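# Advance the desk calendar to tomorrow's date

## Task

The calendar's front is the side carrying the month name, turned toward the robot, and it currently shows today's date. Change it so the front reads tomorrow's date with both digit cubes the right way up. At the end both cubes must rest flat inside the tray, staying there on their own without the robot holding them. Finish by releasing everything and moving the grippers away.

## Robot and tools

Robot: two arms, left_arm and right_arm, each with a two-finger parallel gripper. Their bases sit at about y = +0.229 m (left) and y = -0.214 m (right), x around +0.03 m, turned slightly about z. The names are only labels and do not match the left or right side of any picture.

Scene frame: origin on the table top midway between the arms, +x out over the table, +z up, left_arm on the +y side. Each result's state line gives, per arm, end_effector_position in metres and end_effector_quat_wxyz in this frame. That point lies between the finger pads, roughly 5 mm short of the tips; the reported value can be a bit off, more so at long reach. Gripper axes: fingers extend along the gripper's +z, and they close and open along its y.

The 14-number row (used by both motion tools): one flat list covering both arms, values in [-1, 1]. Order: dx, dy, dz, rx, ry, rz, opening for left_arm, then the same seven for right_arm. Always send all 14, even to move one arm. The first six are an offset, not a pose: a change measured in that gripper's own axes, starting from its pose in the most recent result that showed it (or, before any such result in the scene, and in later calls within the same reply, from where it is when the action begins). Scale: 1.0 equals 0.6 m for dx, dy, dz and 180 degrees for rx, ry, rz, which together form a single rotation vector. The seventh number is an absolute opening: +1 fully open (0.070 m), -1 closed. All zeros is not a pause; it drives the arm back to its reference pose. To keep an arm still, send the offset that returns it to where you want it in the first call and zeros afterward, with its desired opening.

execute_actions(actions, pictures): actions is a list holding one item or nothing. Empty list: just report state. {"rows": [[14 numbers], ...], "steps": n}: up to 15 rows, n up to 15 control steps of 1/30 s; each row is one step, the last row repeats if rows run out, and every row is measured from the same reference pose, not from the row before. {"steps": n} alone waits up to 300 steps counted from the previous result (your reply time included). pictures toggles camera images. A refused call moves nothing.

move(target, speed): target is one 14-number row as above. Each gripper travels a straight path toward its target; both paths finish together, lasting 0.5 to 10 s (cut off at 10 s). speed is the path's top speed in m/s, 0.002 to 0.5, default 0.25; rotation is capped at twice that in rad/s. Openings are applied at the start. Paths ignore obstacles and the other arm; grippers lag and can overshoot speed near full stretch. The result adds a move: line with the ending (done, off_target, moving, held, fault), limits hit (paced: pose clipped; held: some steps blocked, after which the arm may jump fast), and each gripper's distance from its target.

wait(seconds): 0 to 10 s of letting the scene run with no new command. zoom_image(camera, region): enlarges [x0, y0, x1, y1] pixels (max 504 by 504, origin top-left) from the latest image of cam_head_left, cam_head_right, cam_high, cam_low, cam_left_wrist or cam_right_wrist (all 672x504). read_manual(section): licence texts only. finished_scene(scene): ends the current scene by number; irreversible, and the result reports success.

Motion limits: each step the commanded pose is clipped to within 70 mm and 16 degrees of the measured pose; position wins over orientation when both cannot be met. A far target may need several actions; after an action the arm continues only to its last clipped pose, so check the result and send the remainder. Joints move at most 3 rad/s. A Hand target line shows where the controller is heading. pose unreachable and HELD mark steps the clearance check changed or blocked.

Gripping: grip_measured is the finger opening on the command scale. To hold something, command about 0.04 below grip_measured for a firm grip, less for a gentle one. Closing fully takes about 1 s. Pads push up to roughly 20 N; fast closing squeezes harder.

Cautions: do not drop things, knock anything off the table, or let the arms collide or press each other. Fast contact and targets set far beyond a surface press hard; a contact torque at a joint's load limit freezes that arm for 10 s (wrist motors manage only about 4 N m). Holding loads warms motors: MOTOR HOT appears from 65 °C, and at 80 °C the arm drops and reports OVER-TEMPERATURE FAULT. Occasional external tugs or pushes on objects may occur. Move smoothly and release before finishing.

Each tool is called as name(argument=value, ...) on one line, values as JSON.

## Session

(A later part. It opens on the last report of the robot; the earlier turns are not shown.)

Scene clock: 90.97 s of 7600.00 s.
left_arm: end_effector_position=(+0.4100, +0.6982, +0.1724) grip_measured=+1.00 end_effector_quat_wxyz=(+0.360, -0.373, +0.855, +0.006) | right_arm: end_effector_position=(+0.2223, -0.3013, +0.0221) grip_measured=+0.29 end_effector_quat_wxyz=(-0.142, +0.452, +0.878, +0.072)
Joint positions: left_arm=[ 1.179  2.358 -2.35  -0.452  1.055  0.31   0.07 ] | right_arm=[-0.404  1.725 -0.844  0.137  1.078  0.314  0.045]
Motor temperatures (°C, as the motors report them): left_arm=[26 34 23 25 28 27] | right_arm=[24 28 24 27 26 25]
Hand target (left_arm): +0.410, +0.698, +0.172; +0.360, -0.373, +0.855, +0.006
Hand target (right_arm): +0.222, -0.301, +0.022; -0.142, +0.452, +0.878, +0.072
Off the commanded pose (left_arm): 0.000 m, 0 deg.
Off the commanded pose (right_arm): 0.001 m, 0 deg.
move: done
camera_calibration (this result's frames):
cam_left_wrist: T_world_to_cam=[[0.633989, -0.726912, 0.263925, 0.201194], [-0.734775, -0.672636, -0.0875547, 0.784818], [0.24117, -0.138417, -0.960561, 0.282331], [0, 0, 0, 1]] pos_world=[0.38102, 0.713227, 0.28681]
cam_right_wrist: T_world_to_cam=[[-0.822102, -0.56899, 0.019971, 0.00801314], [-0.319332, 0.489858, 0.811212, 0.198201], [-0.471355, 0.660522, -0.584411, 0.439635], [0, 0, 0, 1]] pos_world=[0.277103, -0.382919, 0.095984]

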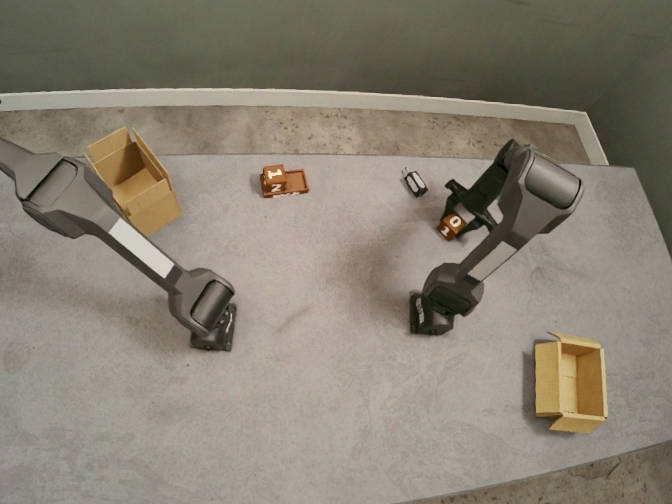

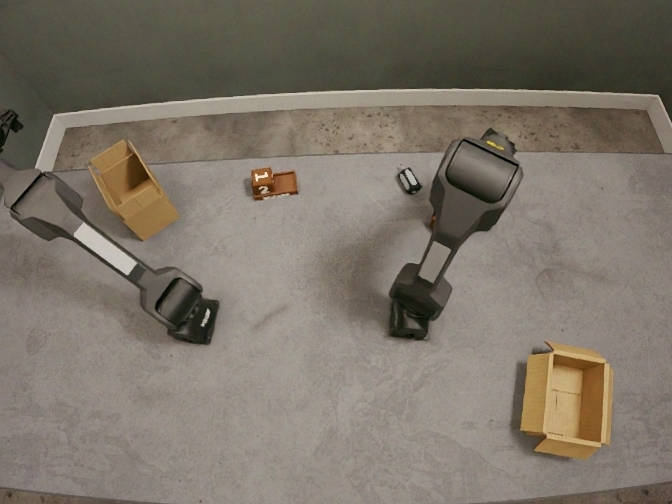

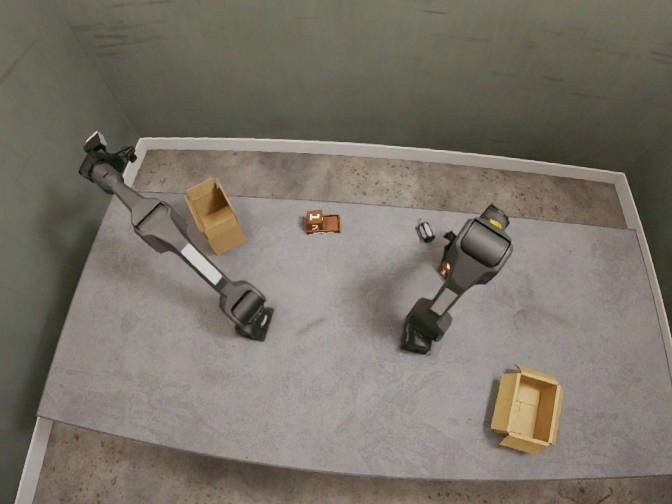

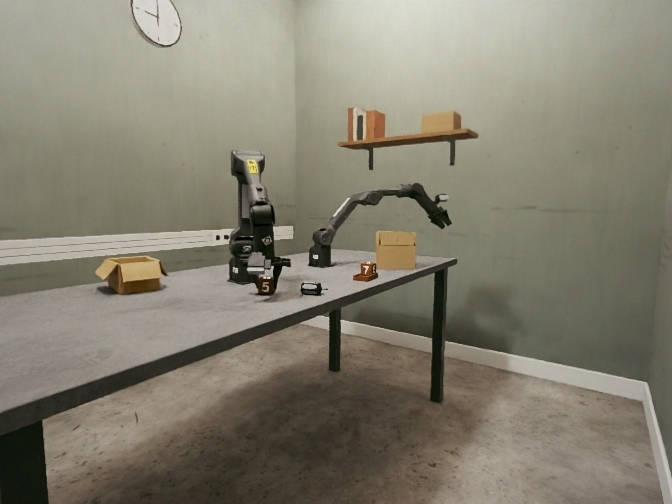

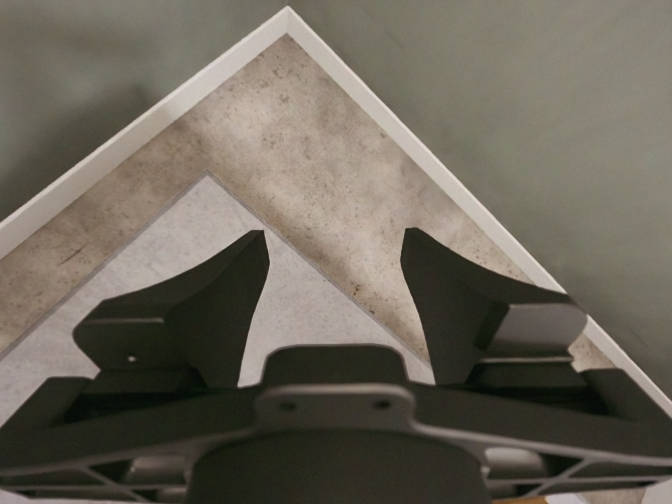

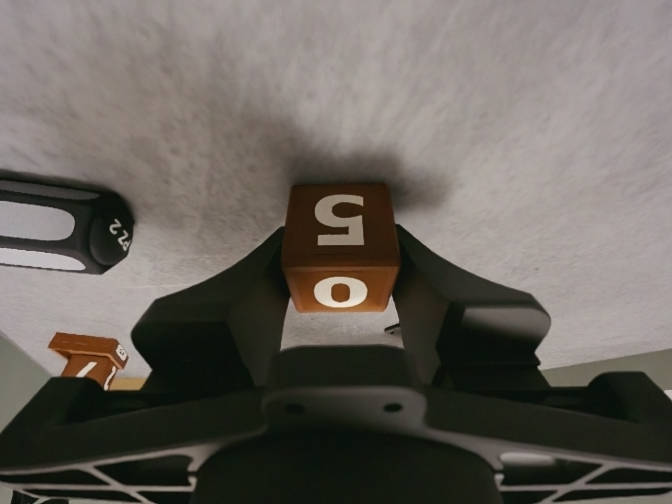

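execute_actions(actions=[{"rows":[[0,0,0,0,0,0,1,-0.001,0,0.003,0,0,0,0.22]],"steps":10}], pictures=false)

execute_actions(actions=[{"rows":[[0,0,0,0,0,0,1,0,0,0,0,0,0,1]]}], pictures=false)

move(target=[0,0,0,0,0,0,1,0.026,0,-0.079,0,-0.102,0,1])

move(target=[0,0,0,0,0,0,1,0.007,-0.005,0,-0.0654,-0.0654,-0.497,1], speed=0.4)

Scene clock: 95.17 s of 7600.00 s.
left_arm: end_effector_position=(+0.4100, +0.6982, +0.1724) grip_measured=+1.00 end_effector_quat_wxyz=(+0.360, -0.373, +0.855, +0.006) | right_arm: end_effector_position=(+0.2229, -0.3017, +0.0214) grip_measured=+0.29 end_effector_quat_wxyz=(-0.141, +0.451, +0.878, +0.072)
Joint positions: left_arm=[ 1.179  2.358 -2.35  -0.452  1.055  0.31   0.07 ] | right_arm=[-0.404  1.727 -0.844  0.137  1.073  0.313  0.045]
Motor temperatures (°C, as the motors report them): left_arm=[26 34 23 25 28 27] | right_arm=[24 28 24 27 26 25]
Hand target (left_arm): +0.410, +0.698, +0.172; +0.360, -0.373, +0.855, +0.006
Hand target (right_arm): +0.222, -0.301, +0.020; -0.142, +0.452, +0.878, +0.072
Off the commanded pose (left_arm): 0.000 m, 0 deg.
Off the commanded pose (right_arm): 0.001 m, 0 deg.
Steps of this call (steps 1 to 90: nothing new was sent; then 0.87 s passed at rest; steps 91 to 100: all 10 steps of this action). Readings (end_effector_position):
91: left_arm (+0.4100, +0.6982, +0.1724) | right_arm (+0.2224, -0.3013, +0.0224)
92: left_arm (+0.4100, +0.6982, +0.1724) | right_arm (+0.2227, -0.3015, +0.0222)
94: left_arm (+0.4100, +0.6982, +0.1724) | right_arm (+0.2229, -0.3017, +0.0215)
98: left_arm (+0.4100, +0.6982, +0.1724) | right_arm (+0.2229, -0.3017, +0.0215)
100: the state above

Scene clock: 95.67 s of 7600.00 s.
left_arm: end_effector_position=(+0.4100, +0.6982, +0.1724) grip_measured=+1.00 end_effector_quat_wxyz=(+0.360, -0.373, +0.855, +0.006) | right_arm: end_effector_position=(+0.2225, -0.3014, +0.0211) grip_measured=+1.00 end_effector_quat_wxyz=(-0.141, +0.451, +0.878, +0.072)
Joint positions: left_arm=[ 1.179  2.358 -2.35  -0.452  1.055  0.31   0.07 ] | right_arm=[-0.404  1.728 -0.842  0.137  1.072  0.313  0.07 ]
Motor temperatures (°C, as the motors report them): left_arm=[26 34 23 25 28 27] | right_arm=[24 28 24 27 26 25]
Hand target (left_arm): +0.410, +0.698, +0.172; +0.360, -0.373, +0.855, +0.006
Hand target (right_arm): +0.223, -0.302, +0.021; -0.141, +0.451, +0.878, +0.072
Off the commanded pose (left_arm): 0.000 m, 0 deg.
Off the commanded pose (right_arm): 0.001 m, 0 deg.
Steps of this call (steps 1 to 15: all 15 steps of this action). Readings (end_effector_position):
1: left_arm (+0.4100, +0.6982, +0.1724) | right_arm (+0.2229, -0.3017, +0.0213)
2: left_arm (+0.4100, +0.6982, +0.1724) | right_arm (+0.2229, -0.3017, +0.0211)
4: left_arm (+0.4100, +0.6982, +0.1724) | right_arm (+0.2229, -0.3017, +0.0209)
8: left_arm (+0.4100, +0.6982, +0.1724) | right_arm (+0.2229, -0.3017, +0.0209)
15: the state above

Scene clock: 96.90 s of 7600.00 s.
left_arm: end_effector_position=(+0.4100, +0.6982, +0.1724) grip_measured=+1.00 end_effector_quat_wxyz=(+0.360, -0.373, +0.855, +0.006) | right_arm: end_effector_position=(+0.2236, -0.3014, +0.0731) grip_measured=+1.00 end_effector_quat_wxyz=(+0.003, +0.457, +0.890, +0.002)
Joint positions: left_arm=[ 1.179  2.358 -2.35  -0.452  1.055  0.31   0.07 ] | right_arm=[-0.278  1.383 -0.744  0.004  1.013  0.518  0.07 ]
Motor temperatures (°C, as the motors report them): left_arm=[26 34 23 25 28 27] | right_arm=[24 28 24 27 26 25]
Hand target (left_arm): +0.410, +0.698, +0.172; +0.360, -0.373, +0.855, +0.006
Hand target (right_arm): +0.224, -0.301, +0.073; +0.002, +0.457, +0.889, +0.002
Off the commanded pose (left_arm): 0.000 m, 0 deg.
Off the commanded pose (right_arm): 0.002 m, 0 deg.
move: done
camera_calibration (this result's frames):
cam_left_wrist: T_world_to_cam=[[0.633989, -0.726912, 0.263926, 0.201194], [-0.734775, -0.672636, -0.0875543, 0.784818], [0.24117, -0.138418, -0.960561, 0.282331], [0, 0, 0, 1]] pos_world=[0.38102, 0.713227, 0.28681]
cam_right_wrist: T_world_to_cam=[[-0.824096, -0.566414, 0.0064035, 0.0102981], [-0.456752, 0.671145, 0.583903, 0.259292], [-0.335029, 0.478267, -0.811798, 0.401332], [0, 0, 0, 1]] pos_world=[0.261377, -0.360134, 0.174333]

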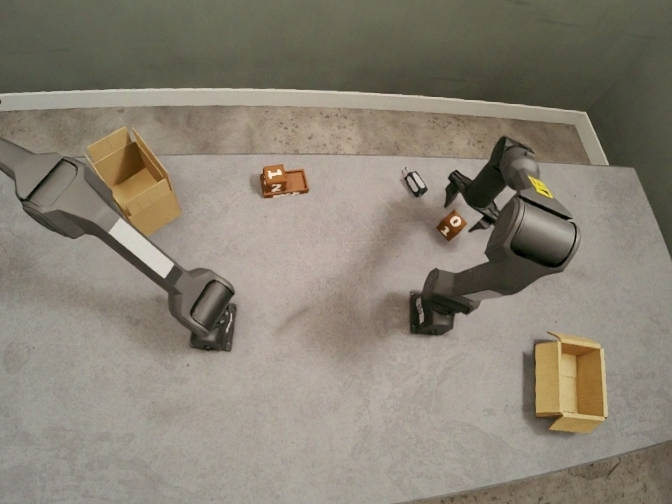

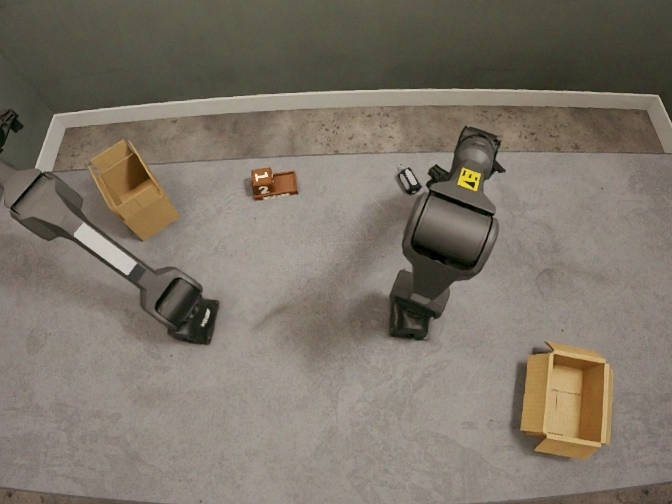

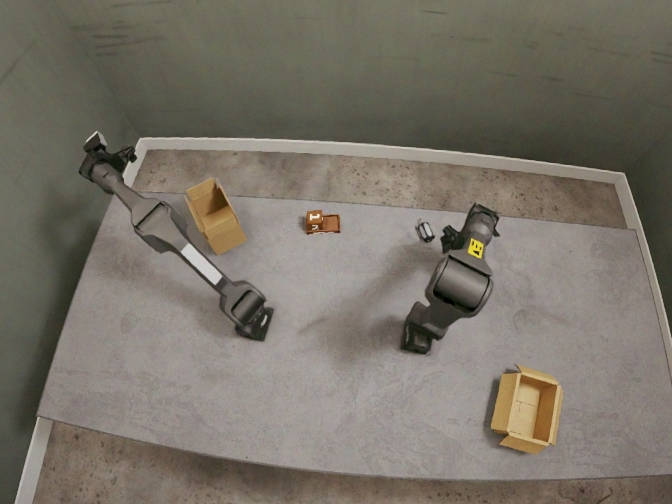

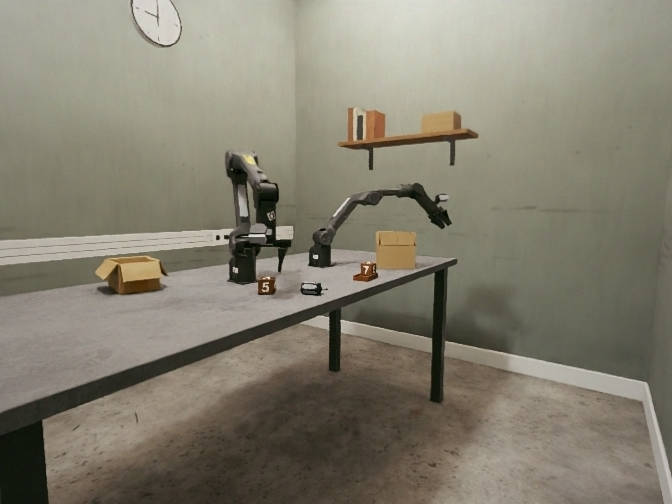

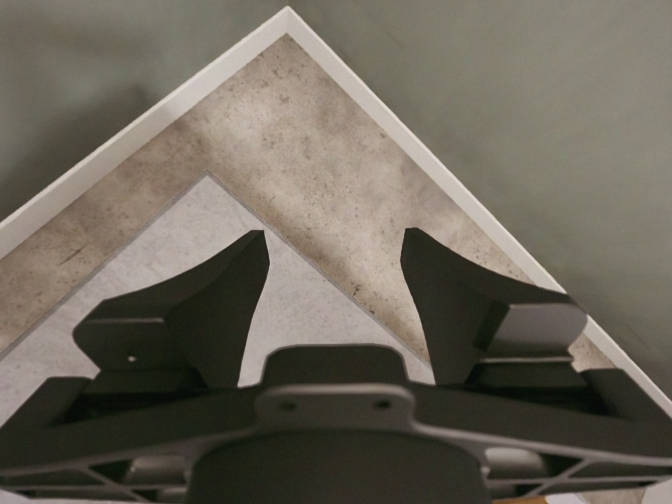

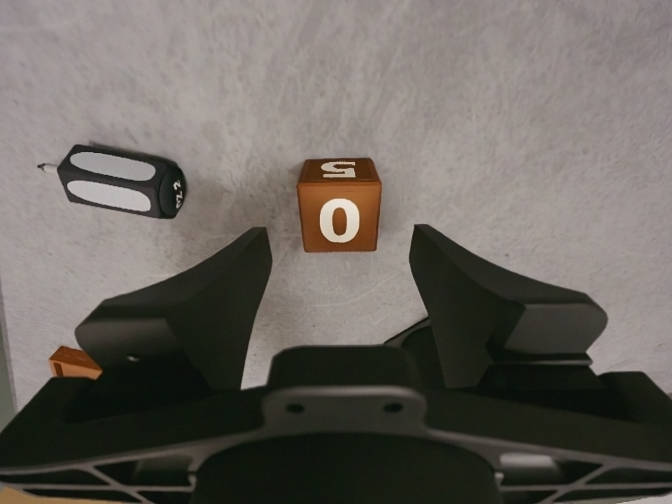

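Scene clock: 99.40 s of 7600.00 s.
left_arm: end_effector_position=(+0.4100, +0.6982, +0.1724) grip_measured=+1.00 end_effector_quat_wxyz=(+0.360, -0.373, +0.855, +0.006) | right_arm: end_effector_position=(+0.2175, -0.3012, +0.0732) grip_measured=+1.00 end_effector_quat_wxyz=(+0.124, -0.302, +0.944, +0.039)
Joint positions: left_arm=[ 1.179  2.358 -2.35  -0.452  1.055  0.31   0.07 ] | right_arm=[-0.559  1.301 -0.638  0.312  0.954 -1.505  0.07 ]
Motor temperatures (°C, as the motors report them): left_arm=[26 34 23 25 28 27] | right_arm=[24 28 24 27 26 25]
Hand target (left_arm): +0.410, +0.698, +0.172; +0.360, -0.373, +0.855, +0.006
Hand target (right_arm): +0.218, -0.301, +0.073; +0.124, -0.303, +0.944, +0.039
Off the commanded pose (left_arm): 0.000 m, 0 deg.
Off the commanded pose (right_arm): 0.002 m, 0 deg.
move: done
camera_calibration (this result's frames):
cam_left_wrist: T_world_to_cam=[[0.633989, -0.726912, 0.263926, 0.201194], [-0.734775, -0.672636, -0.0875544, 0.784818], [0.24117, -0.138417, -0.960561, 0.282331], [0, 0, 0, 1]] pos_world=[0.38102, 0.713227, 0.28681]
cam_right_wrist: T_world_to_cam=[[0.562147, -0.826999, 0.00796512, -0.374767], [-0.773937, -0.522634, 0.357597, -0.0177408], [-0.291569, -0.207187, -0.933842, 0.192257], [0, 0, 0, 1]] pos_world=[0.253, -0.279371, 0.188867]

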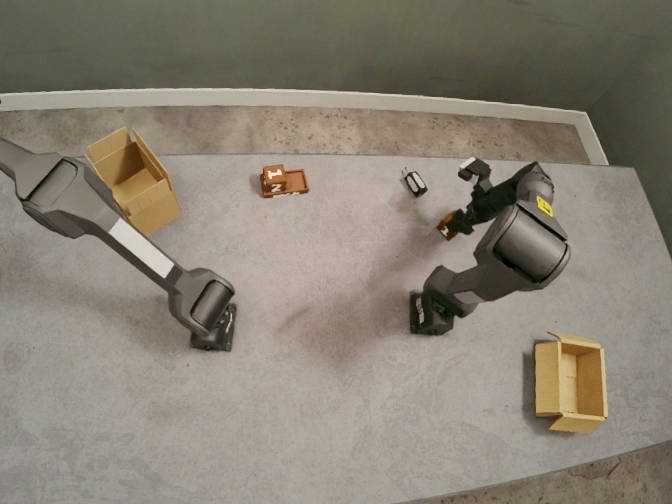

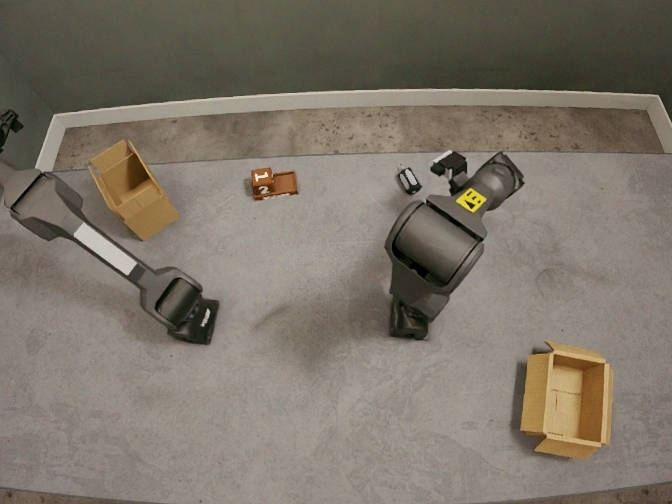

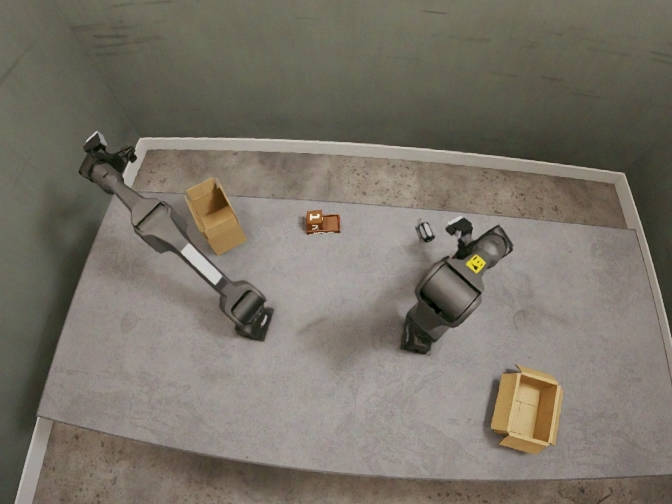

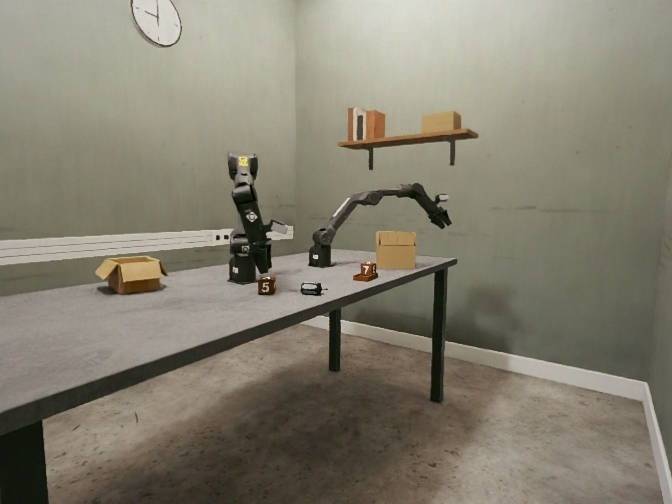

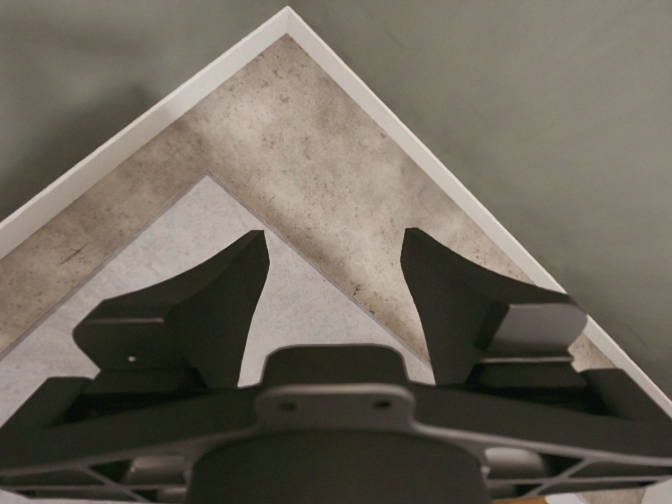

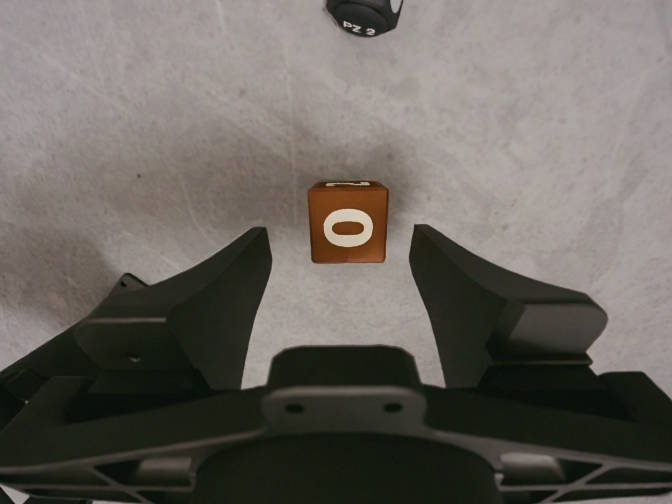

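move(target=[0,0,0,0,0,0,1,0.019,-0.005,0.071,0,-0.026,0,1], speed=0.1)

execute_actions(actions=[{"rows":[[0,0,0,0,0,0,1,0,0,0,0,0,0,0.22]]}], pictures=false)

move(target=[0,0,0,0,0,0,1,-0.04,0,-0.113,0,0,0,0.22], speed=0.15)

Scene clock: 102.57 s of 7600.00 s.
left_arm: end_effector_position=(+0.4100, +0.6982, +0.1724) grip_measured=+1.00 end_effector_quat_wxyz=(+0.360, -0.373, +0.855, +0.006) | right_arm: end_effector_position=(+0.2183, -0.3039, +0.0282) grip_measured=+1.00 end_effector_quat_wxyz=(+0.161, -0.300, +0.939, +0.052)
Joint positions: left_arm=[ 1.179  2.358 -2.35  -0.452  1.055  0.31   0.07 ] | right_arm=[-0.656  1.431 -0.511  0.502  0.753 -1.796  0.07 ]
Motor temperatures (°C, as the motors report them): left_arm=[26 34 23 25 28 27] | right_arm=[24 28 24 27 26 25]
Hand target (left_arm): +0.410, +0.698, +0.172; +0.360, -0.373, +0.855, +0.006
Hand target (right_arm): +0.218, -0.304, +0.028; +0.161, -0.301, +0.939, +0.052
Off the commanded pose (left_arm): 0.000 m, 0 deg.
Off the commanded pose (right_arm): 0.001 m, 0 deg.
move: done
camera_calibration (this result's frames):
cam_left_wrist: T_world_to_cam=[[0.633989, -0.726912, 0.263925, 0.201194], [-0.734775, -0.672636, -0.0875544, 0.784818], [0.24117, -0.138417, -0.960561, 0.282331], [0, 0, 0, 1]] pos_world=[0.38102, 0.713227, 0.28681]
cam_right_wrist: T_world_to_cam=[[0.561028, -0.827788, 0.00387972, -0.376978], [-0.794434, -0.537094, 0.283557, -0.00019915], [-0.232641, -0.162165, -0.958948, 0.151462], [0, 0, 0, 1]] pos_world=[0.246573, -0.287603, 0.146763]

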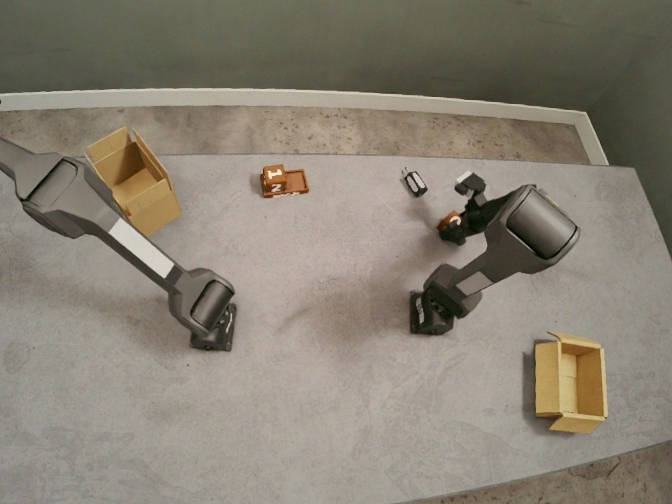

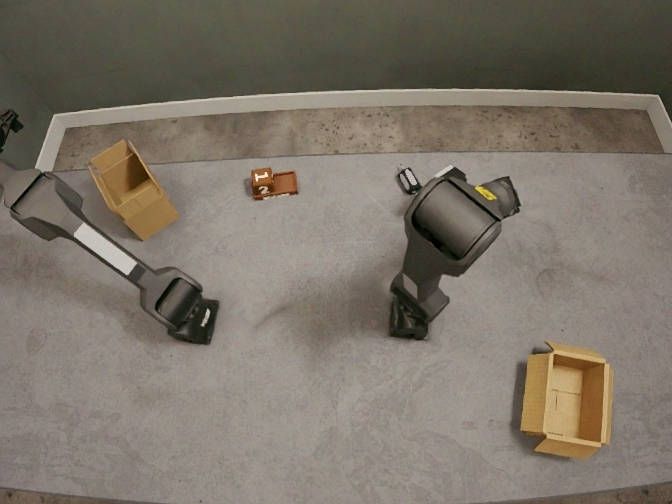

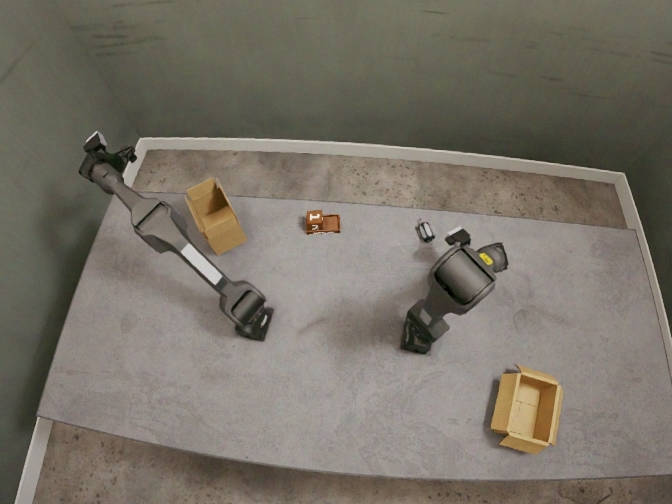

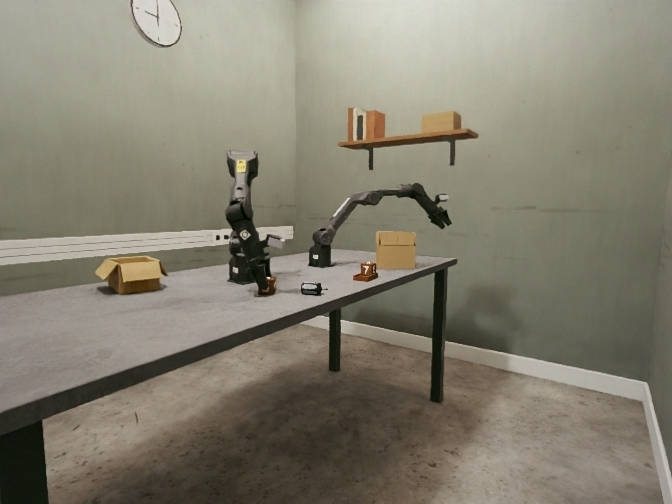

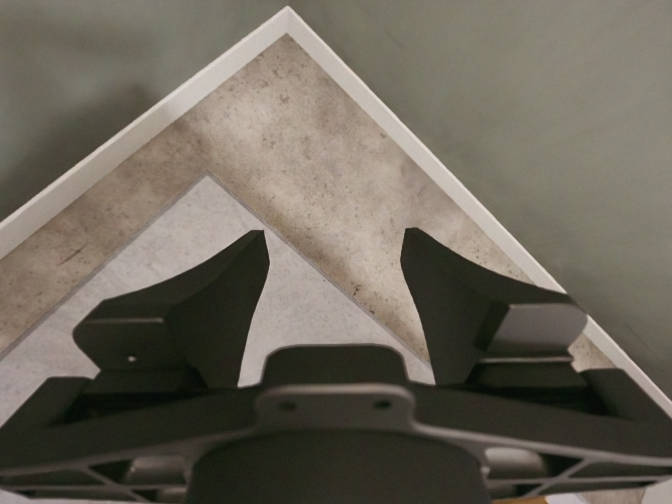

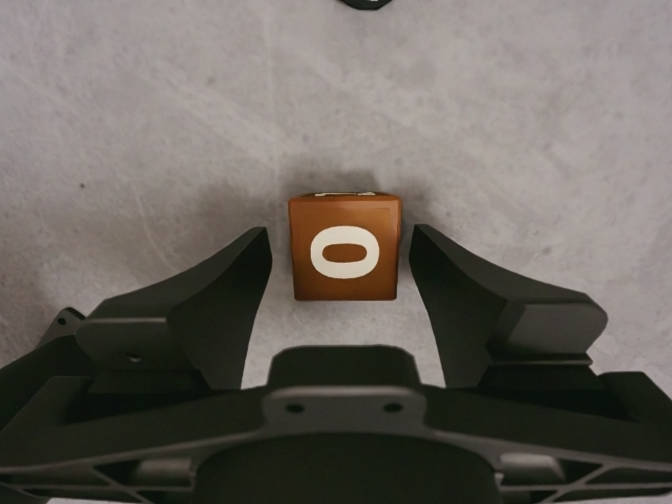

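Scene clock: 103.07 s of 7600.00 s.
left_arm: end_effector_position=(+0.4100, +0.6982, +0.1724) grip_measured=+1.00 end_effector_quat_wxyz=(+0.360, -0.373, +0.855, +0.006) | right_arm: end_effector_position=(+0.2183, -0.3039, +0.0282) grip_measured=+0.29 end_effector_quat_wxyz=(+0.161, -0.300, +0.939, +0.052)
Joint positions: left_arm=[ 1.179  2.358 -2.35  -0.452  1.055  0.31   0.07 ] | right_arm=[-0.656  1.431 -0.511  0.502  0.753 -1.796  0.045]
Motor temperatures (°C, as the motors report them): left_arm=[26 34 23 25 28 27] | right_arm=[24 28 24 27 26 25]
Hand target (left_arm): +0.410, +0.698, +0.172; +0.360, -0.373, +0.855, +0.006
Hand target (right_arm): +0.218, -0.304, +0.028; +0.161, -0.300, +0.939, +0.052
Off the commanded pose (left_arm): 0.000 m, 0 deg.
Off the commanded pose (right_arm): 0.000 m, 0 deg.
Steps of this call (steps 1 to 15: all 15 steps of this action). Readings (end_effector_position):
1: left_arm (+0.4100, +0.6982, +0.1724) | right_arm (+0.2183, -0.3039, +0.0282)
2: left_arm (+0.4100, +0.6982, +0.1724) | right_arm (+0.2183, -0.3039, +0.0282)
4: left_arm (+0.4100, +0.6982, +0.1724) | right_arm (+0.2183, -0.3039, +0.0282)
8: left_arm (+0.4100, +0.6982, +0.1724) | right_arm (+0.2183, -0.3039, +0.0282)
15: the state above

Scene clock: 104.17 s of 7600.00 s.
left_arm: end_effector_position=(+0.4100, +0.6982, +0.1724) grip_measured=+1.00 end_effector_quat_wxyz=(+0.360, -0.373, +0.855, +0.006) | right_arm: end_effector_position=(+0.2190, -0.3045, +0.1013) grip_measured=+0.29 end_effector_quat_wxyz=(+0.162, -0.300, +0.939, +0.051)
Joint positions: left_arm=[ 1.179  2.358 -2.35  -0.452  1.055  0.31   0.07 ] | right_arm=[-0.657  1.26  -0.706  0.384  1.082 -1.603  0.045]
Motor temperatures (°C, as the motors report them): left_arm=[26 34 23 25 28 27] | right_arm=[24 28 24 27 26 25]
Hand target (left_arm): +0.410, +0.698, +0.172; +0.360, -0.373, +0.855, +0.006
Hand target (right_arm): +0.219, -0.304, +0.101; +0.161, -0.300, +0.939, +0.052
Off the commanded pose (left_arm): 0.000 m, 0 deg.
Off the commanded pose (right_arm): 0.001 m, 0 deg.
move: done
camera_calibration (this result's frames):
cam_left_wrist: T_world_to_cam=[[0.633989, -0.726912, 0.263926, 0.201194], [-0.734775, -0.672636, -0.0875544, 0.784818], [0.24117, -0.138417, -0.960561, 0.282331], [0, 0, 0, 1]] pos_world=[0.38102, 0.713227, 0.28681]
cam_right_wrist: T_world_to_cam=[[0.560224, -0.828318, 0.00629101, -0.378402], [-0.795767, -0.536068, 0.281754, -0.0199331], [-0.23001, -0.162852, -0.959466, 0.220881], [0, 0, 0, 1]] pos_world=[0.246932, -0.288151, 0.219925]

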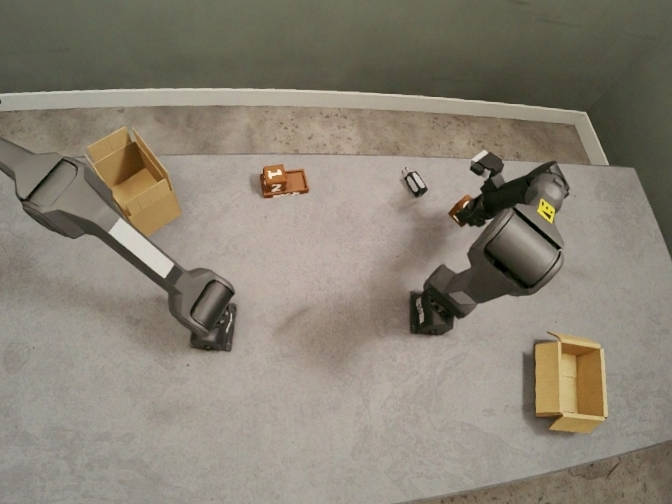

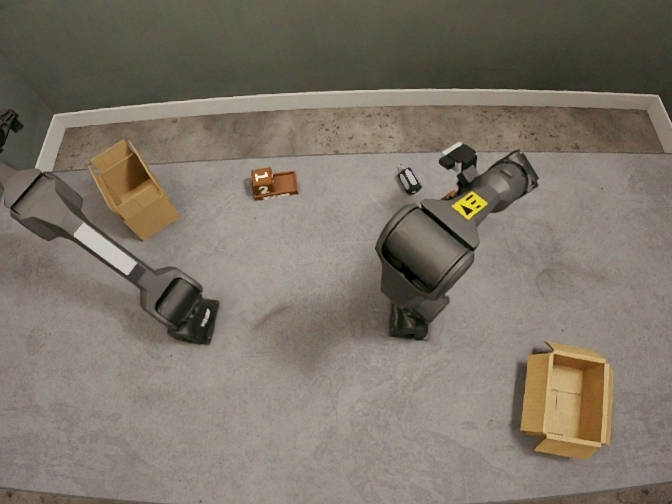

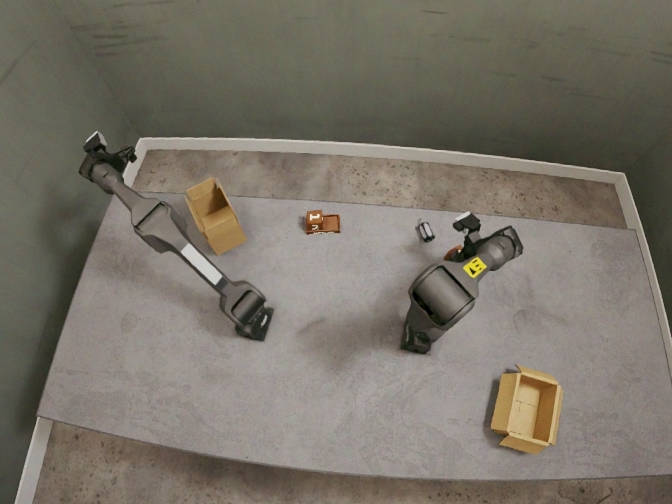

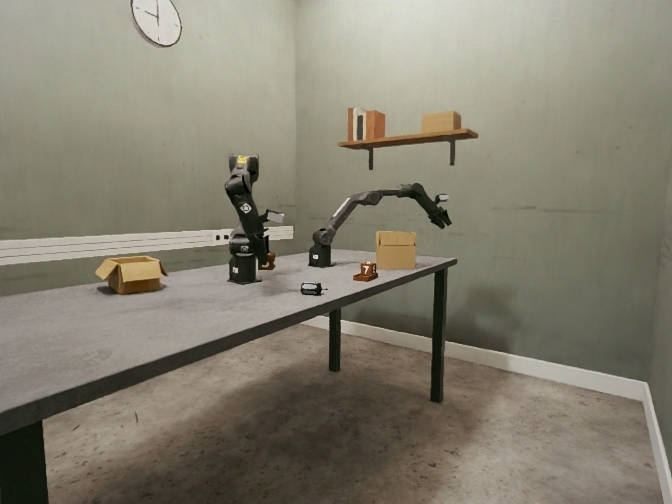

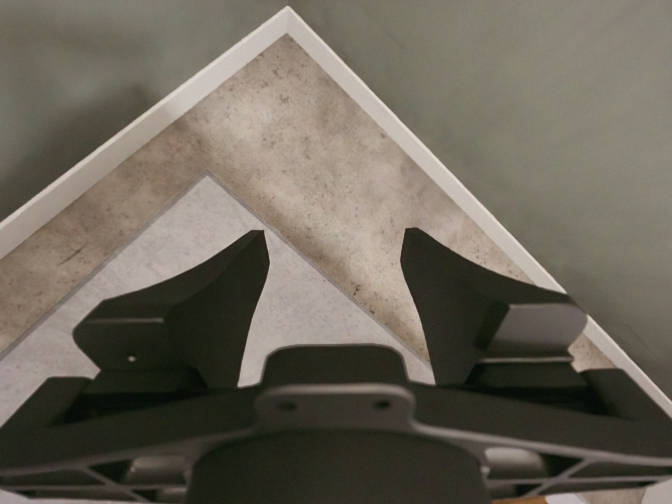

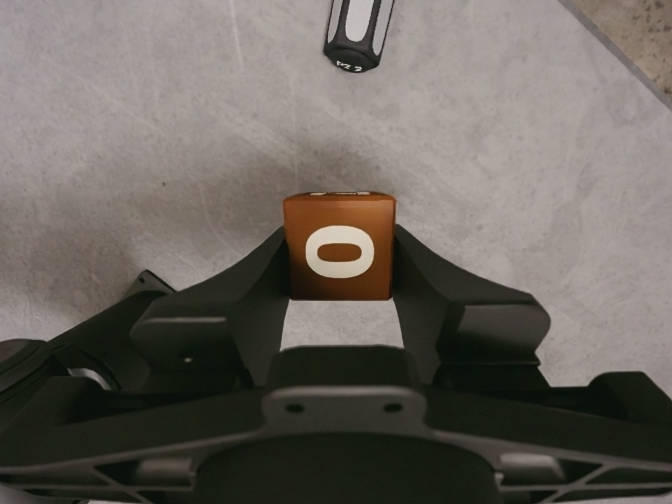

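move(target=[0,0,0,0,0,0,1,-0.455,0.345,0.226,-0.121,0,-0.339,0.22])

Scene clock: 108.80 s of 7600.00 s.
left_arm: end_effector_position=(+0.4100, +0.6982, +0.1724) grip_measured=+1.00 end_effector_quat_wxyz=(+0.360, -0.373, +0.855, +0.006) | right_arm: end_effector_position=(+0.3424, +0.0481, +0.0681) grip_measured=+0.29 end_effector_quat_wxyz=(-0.117, +0.756, -0.630, -0.134)
Joint positions: left_arm=[ 1.179  2.358 -2.35  -0.452  1.055  0.31   0.07 ] | right_arm=[ 0.67   1.95  -1.387  0.4    1.002 -1.433  0.045]
Motor temperatures (°C, as the motors report them): left_arm=[26 34 23 25 28 27] | right_arm=[24 27 24 27 26 25]
Hand target (left_arm): +0.410, +0.698, +0.172; +0.360, -0.373, +0.855, +0.006
Hand target (right_arm): +0.343, +0.048, +0.068; -0.117, +0.755, -0.631, -0.134
Off the commanded pose (left_arm): 0.000 m, 0 deg.
Off the commanded pose (right_arm): 0.010 m, 1 deg.
move: off_target (right_arm)
camera_calibration (this result's frames):
cam_left_wrist: T_world_to_cam=[[0.633989, -0.726912, 0.263925, 0.201194], [-0.734775, -0.672636, -0.0875546, 0.784818], [0.24117, -0.138417, -0.960561, 0.282331], [0, 0, 0, 1]] pos_world=[0.38102, 0.713227, 0.286811]
cam_right_wrist: T_world_to_cam=[[0.987755, 0.155547, 0.0120348, -0.349386], [0.146841, -0.95298, 0.265079, -0.0249151], [0.0527012, -0.260066, -0.964152, 0.182971], [0, 0, 0, 1]] pos_world=[0.339123, 0.0781868, 0.187221]

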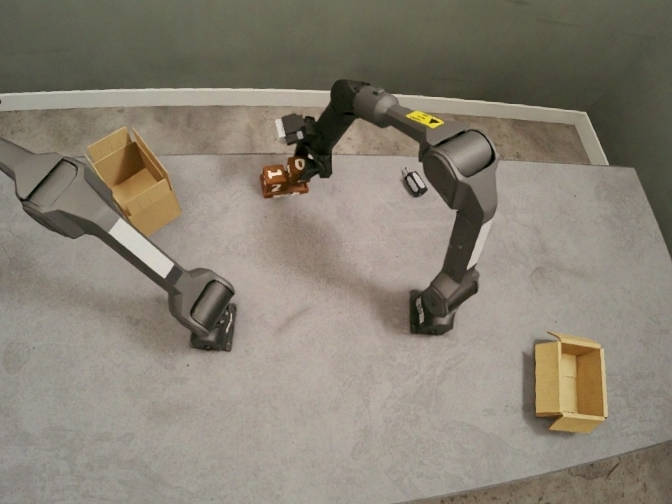

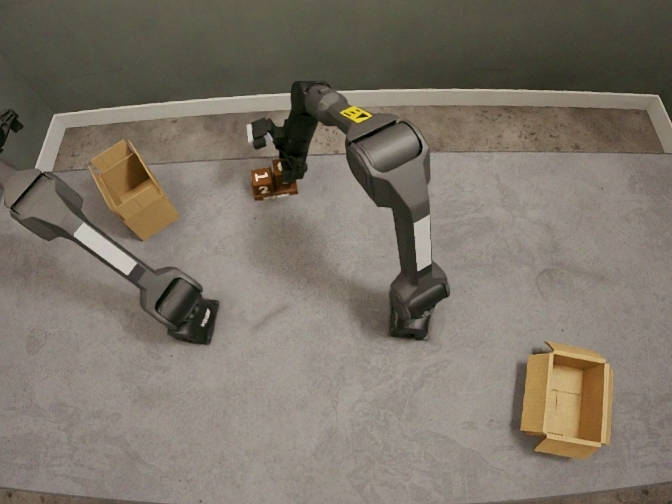

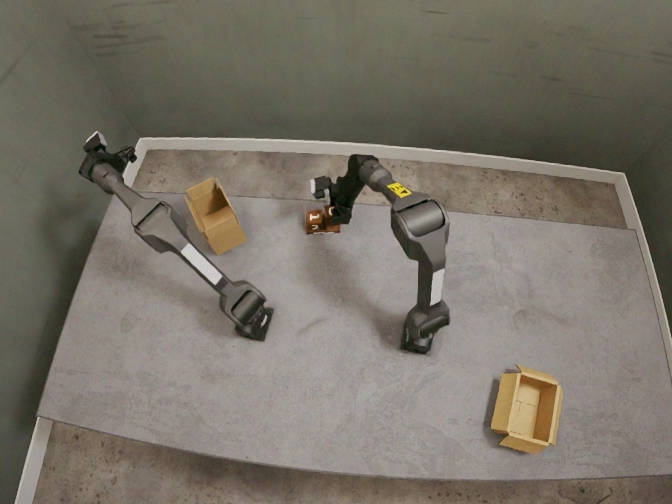

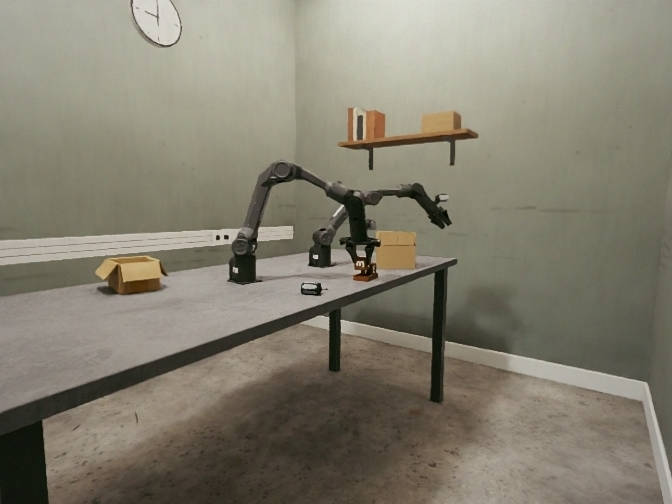

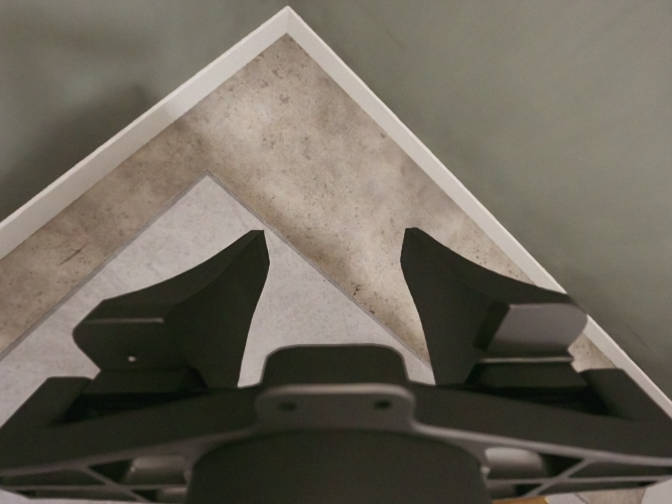

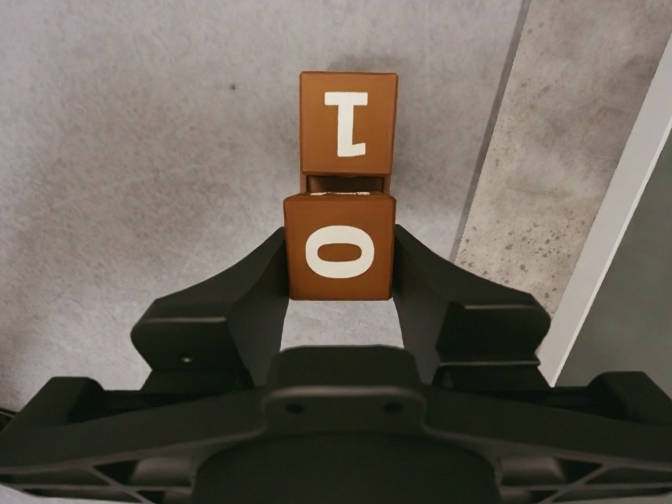

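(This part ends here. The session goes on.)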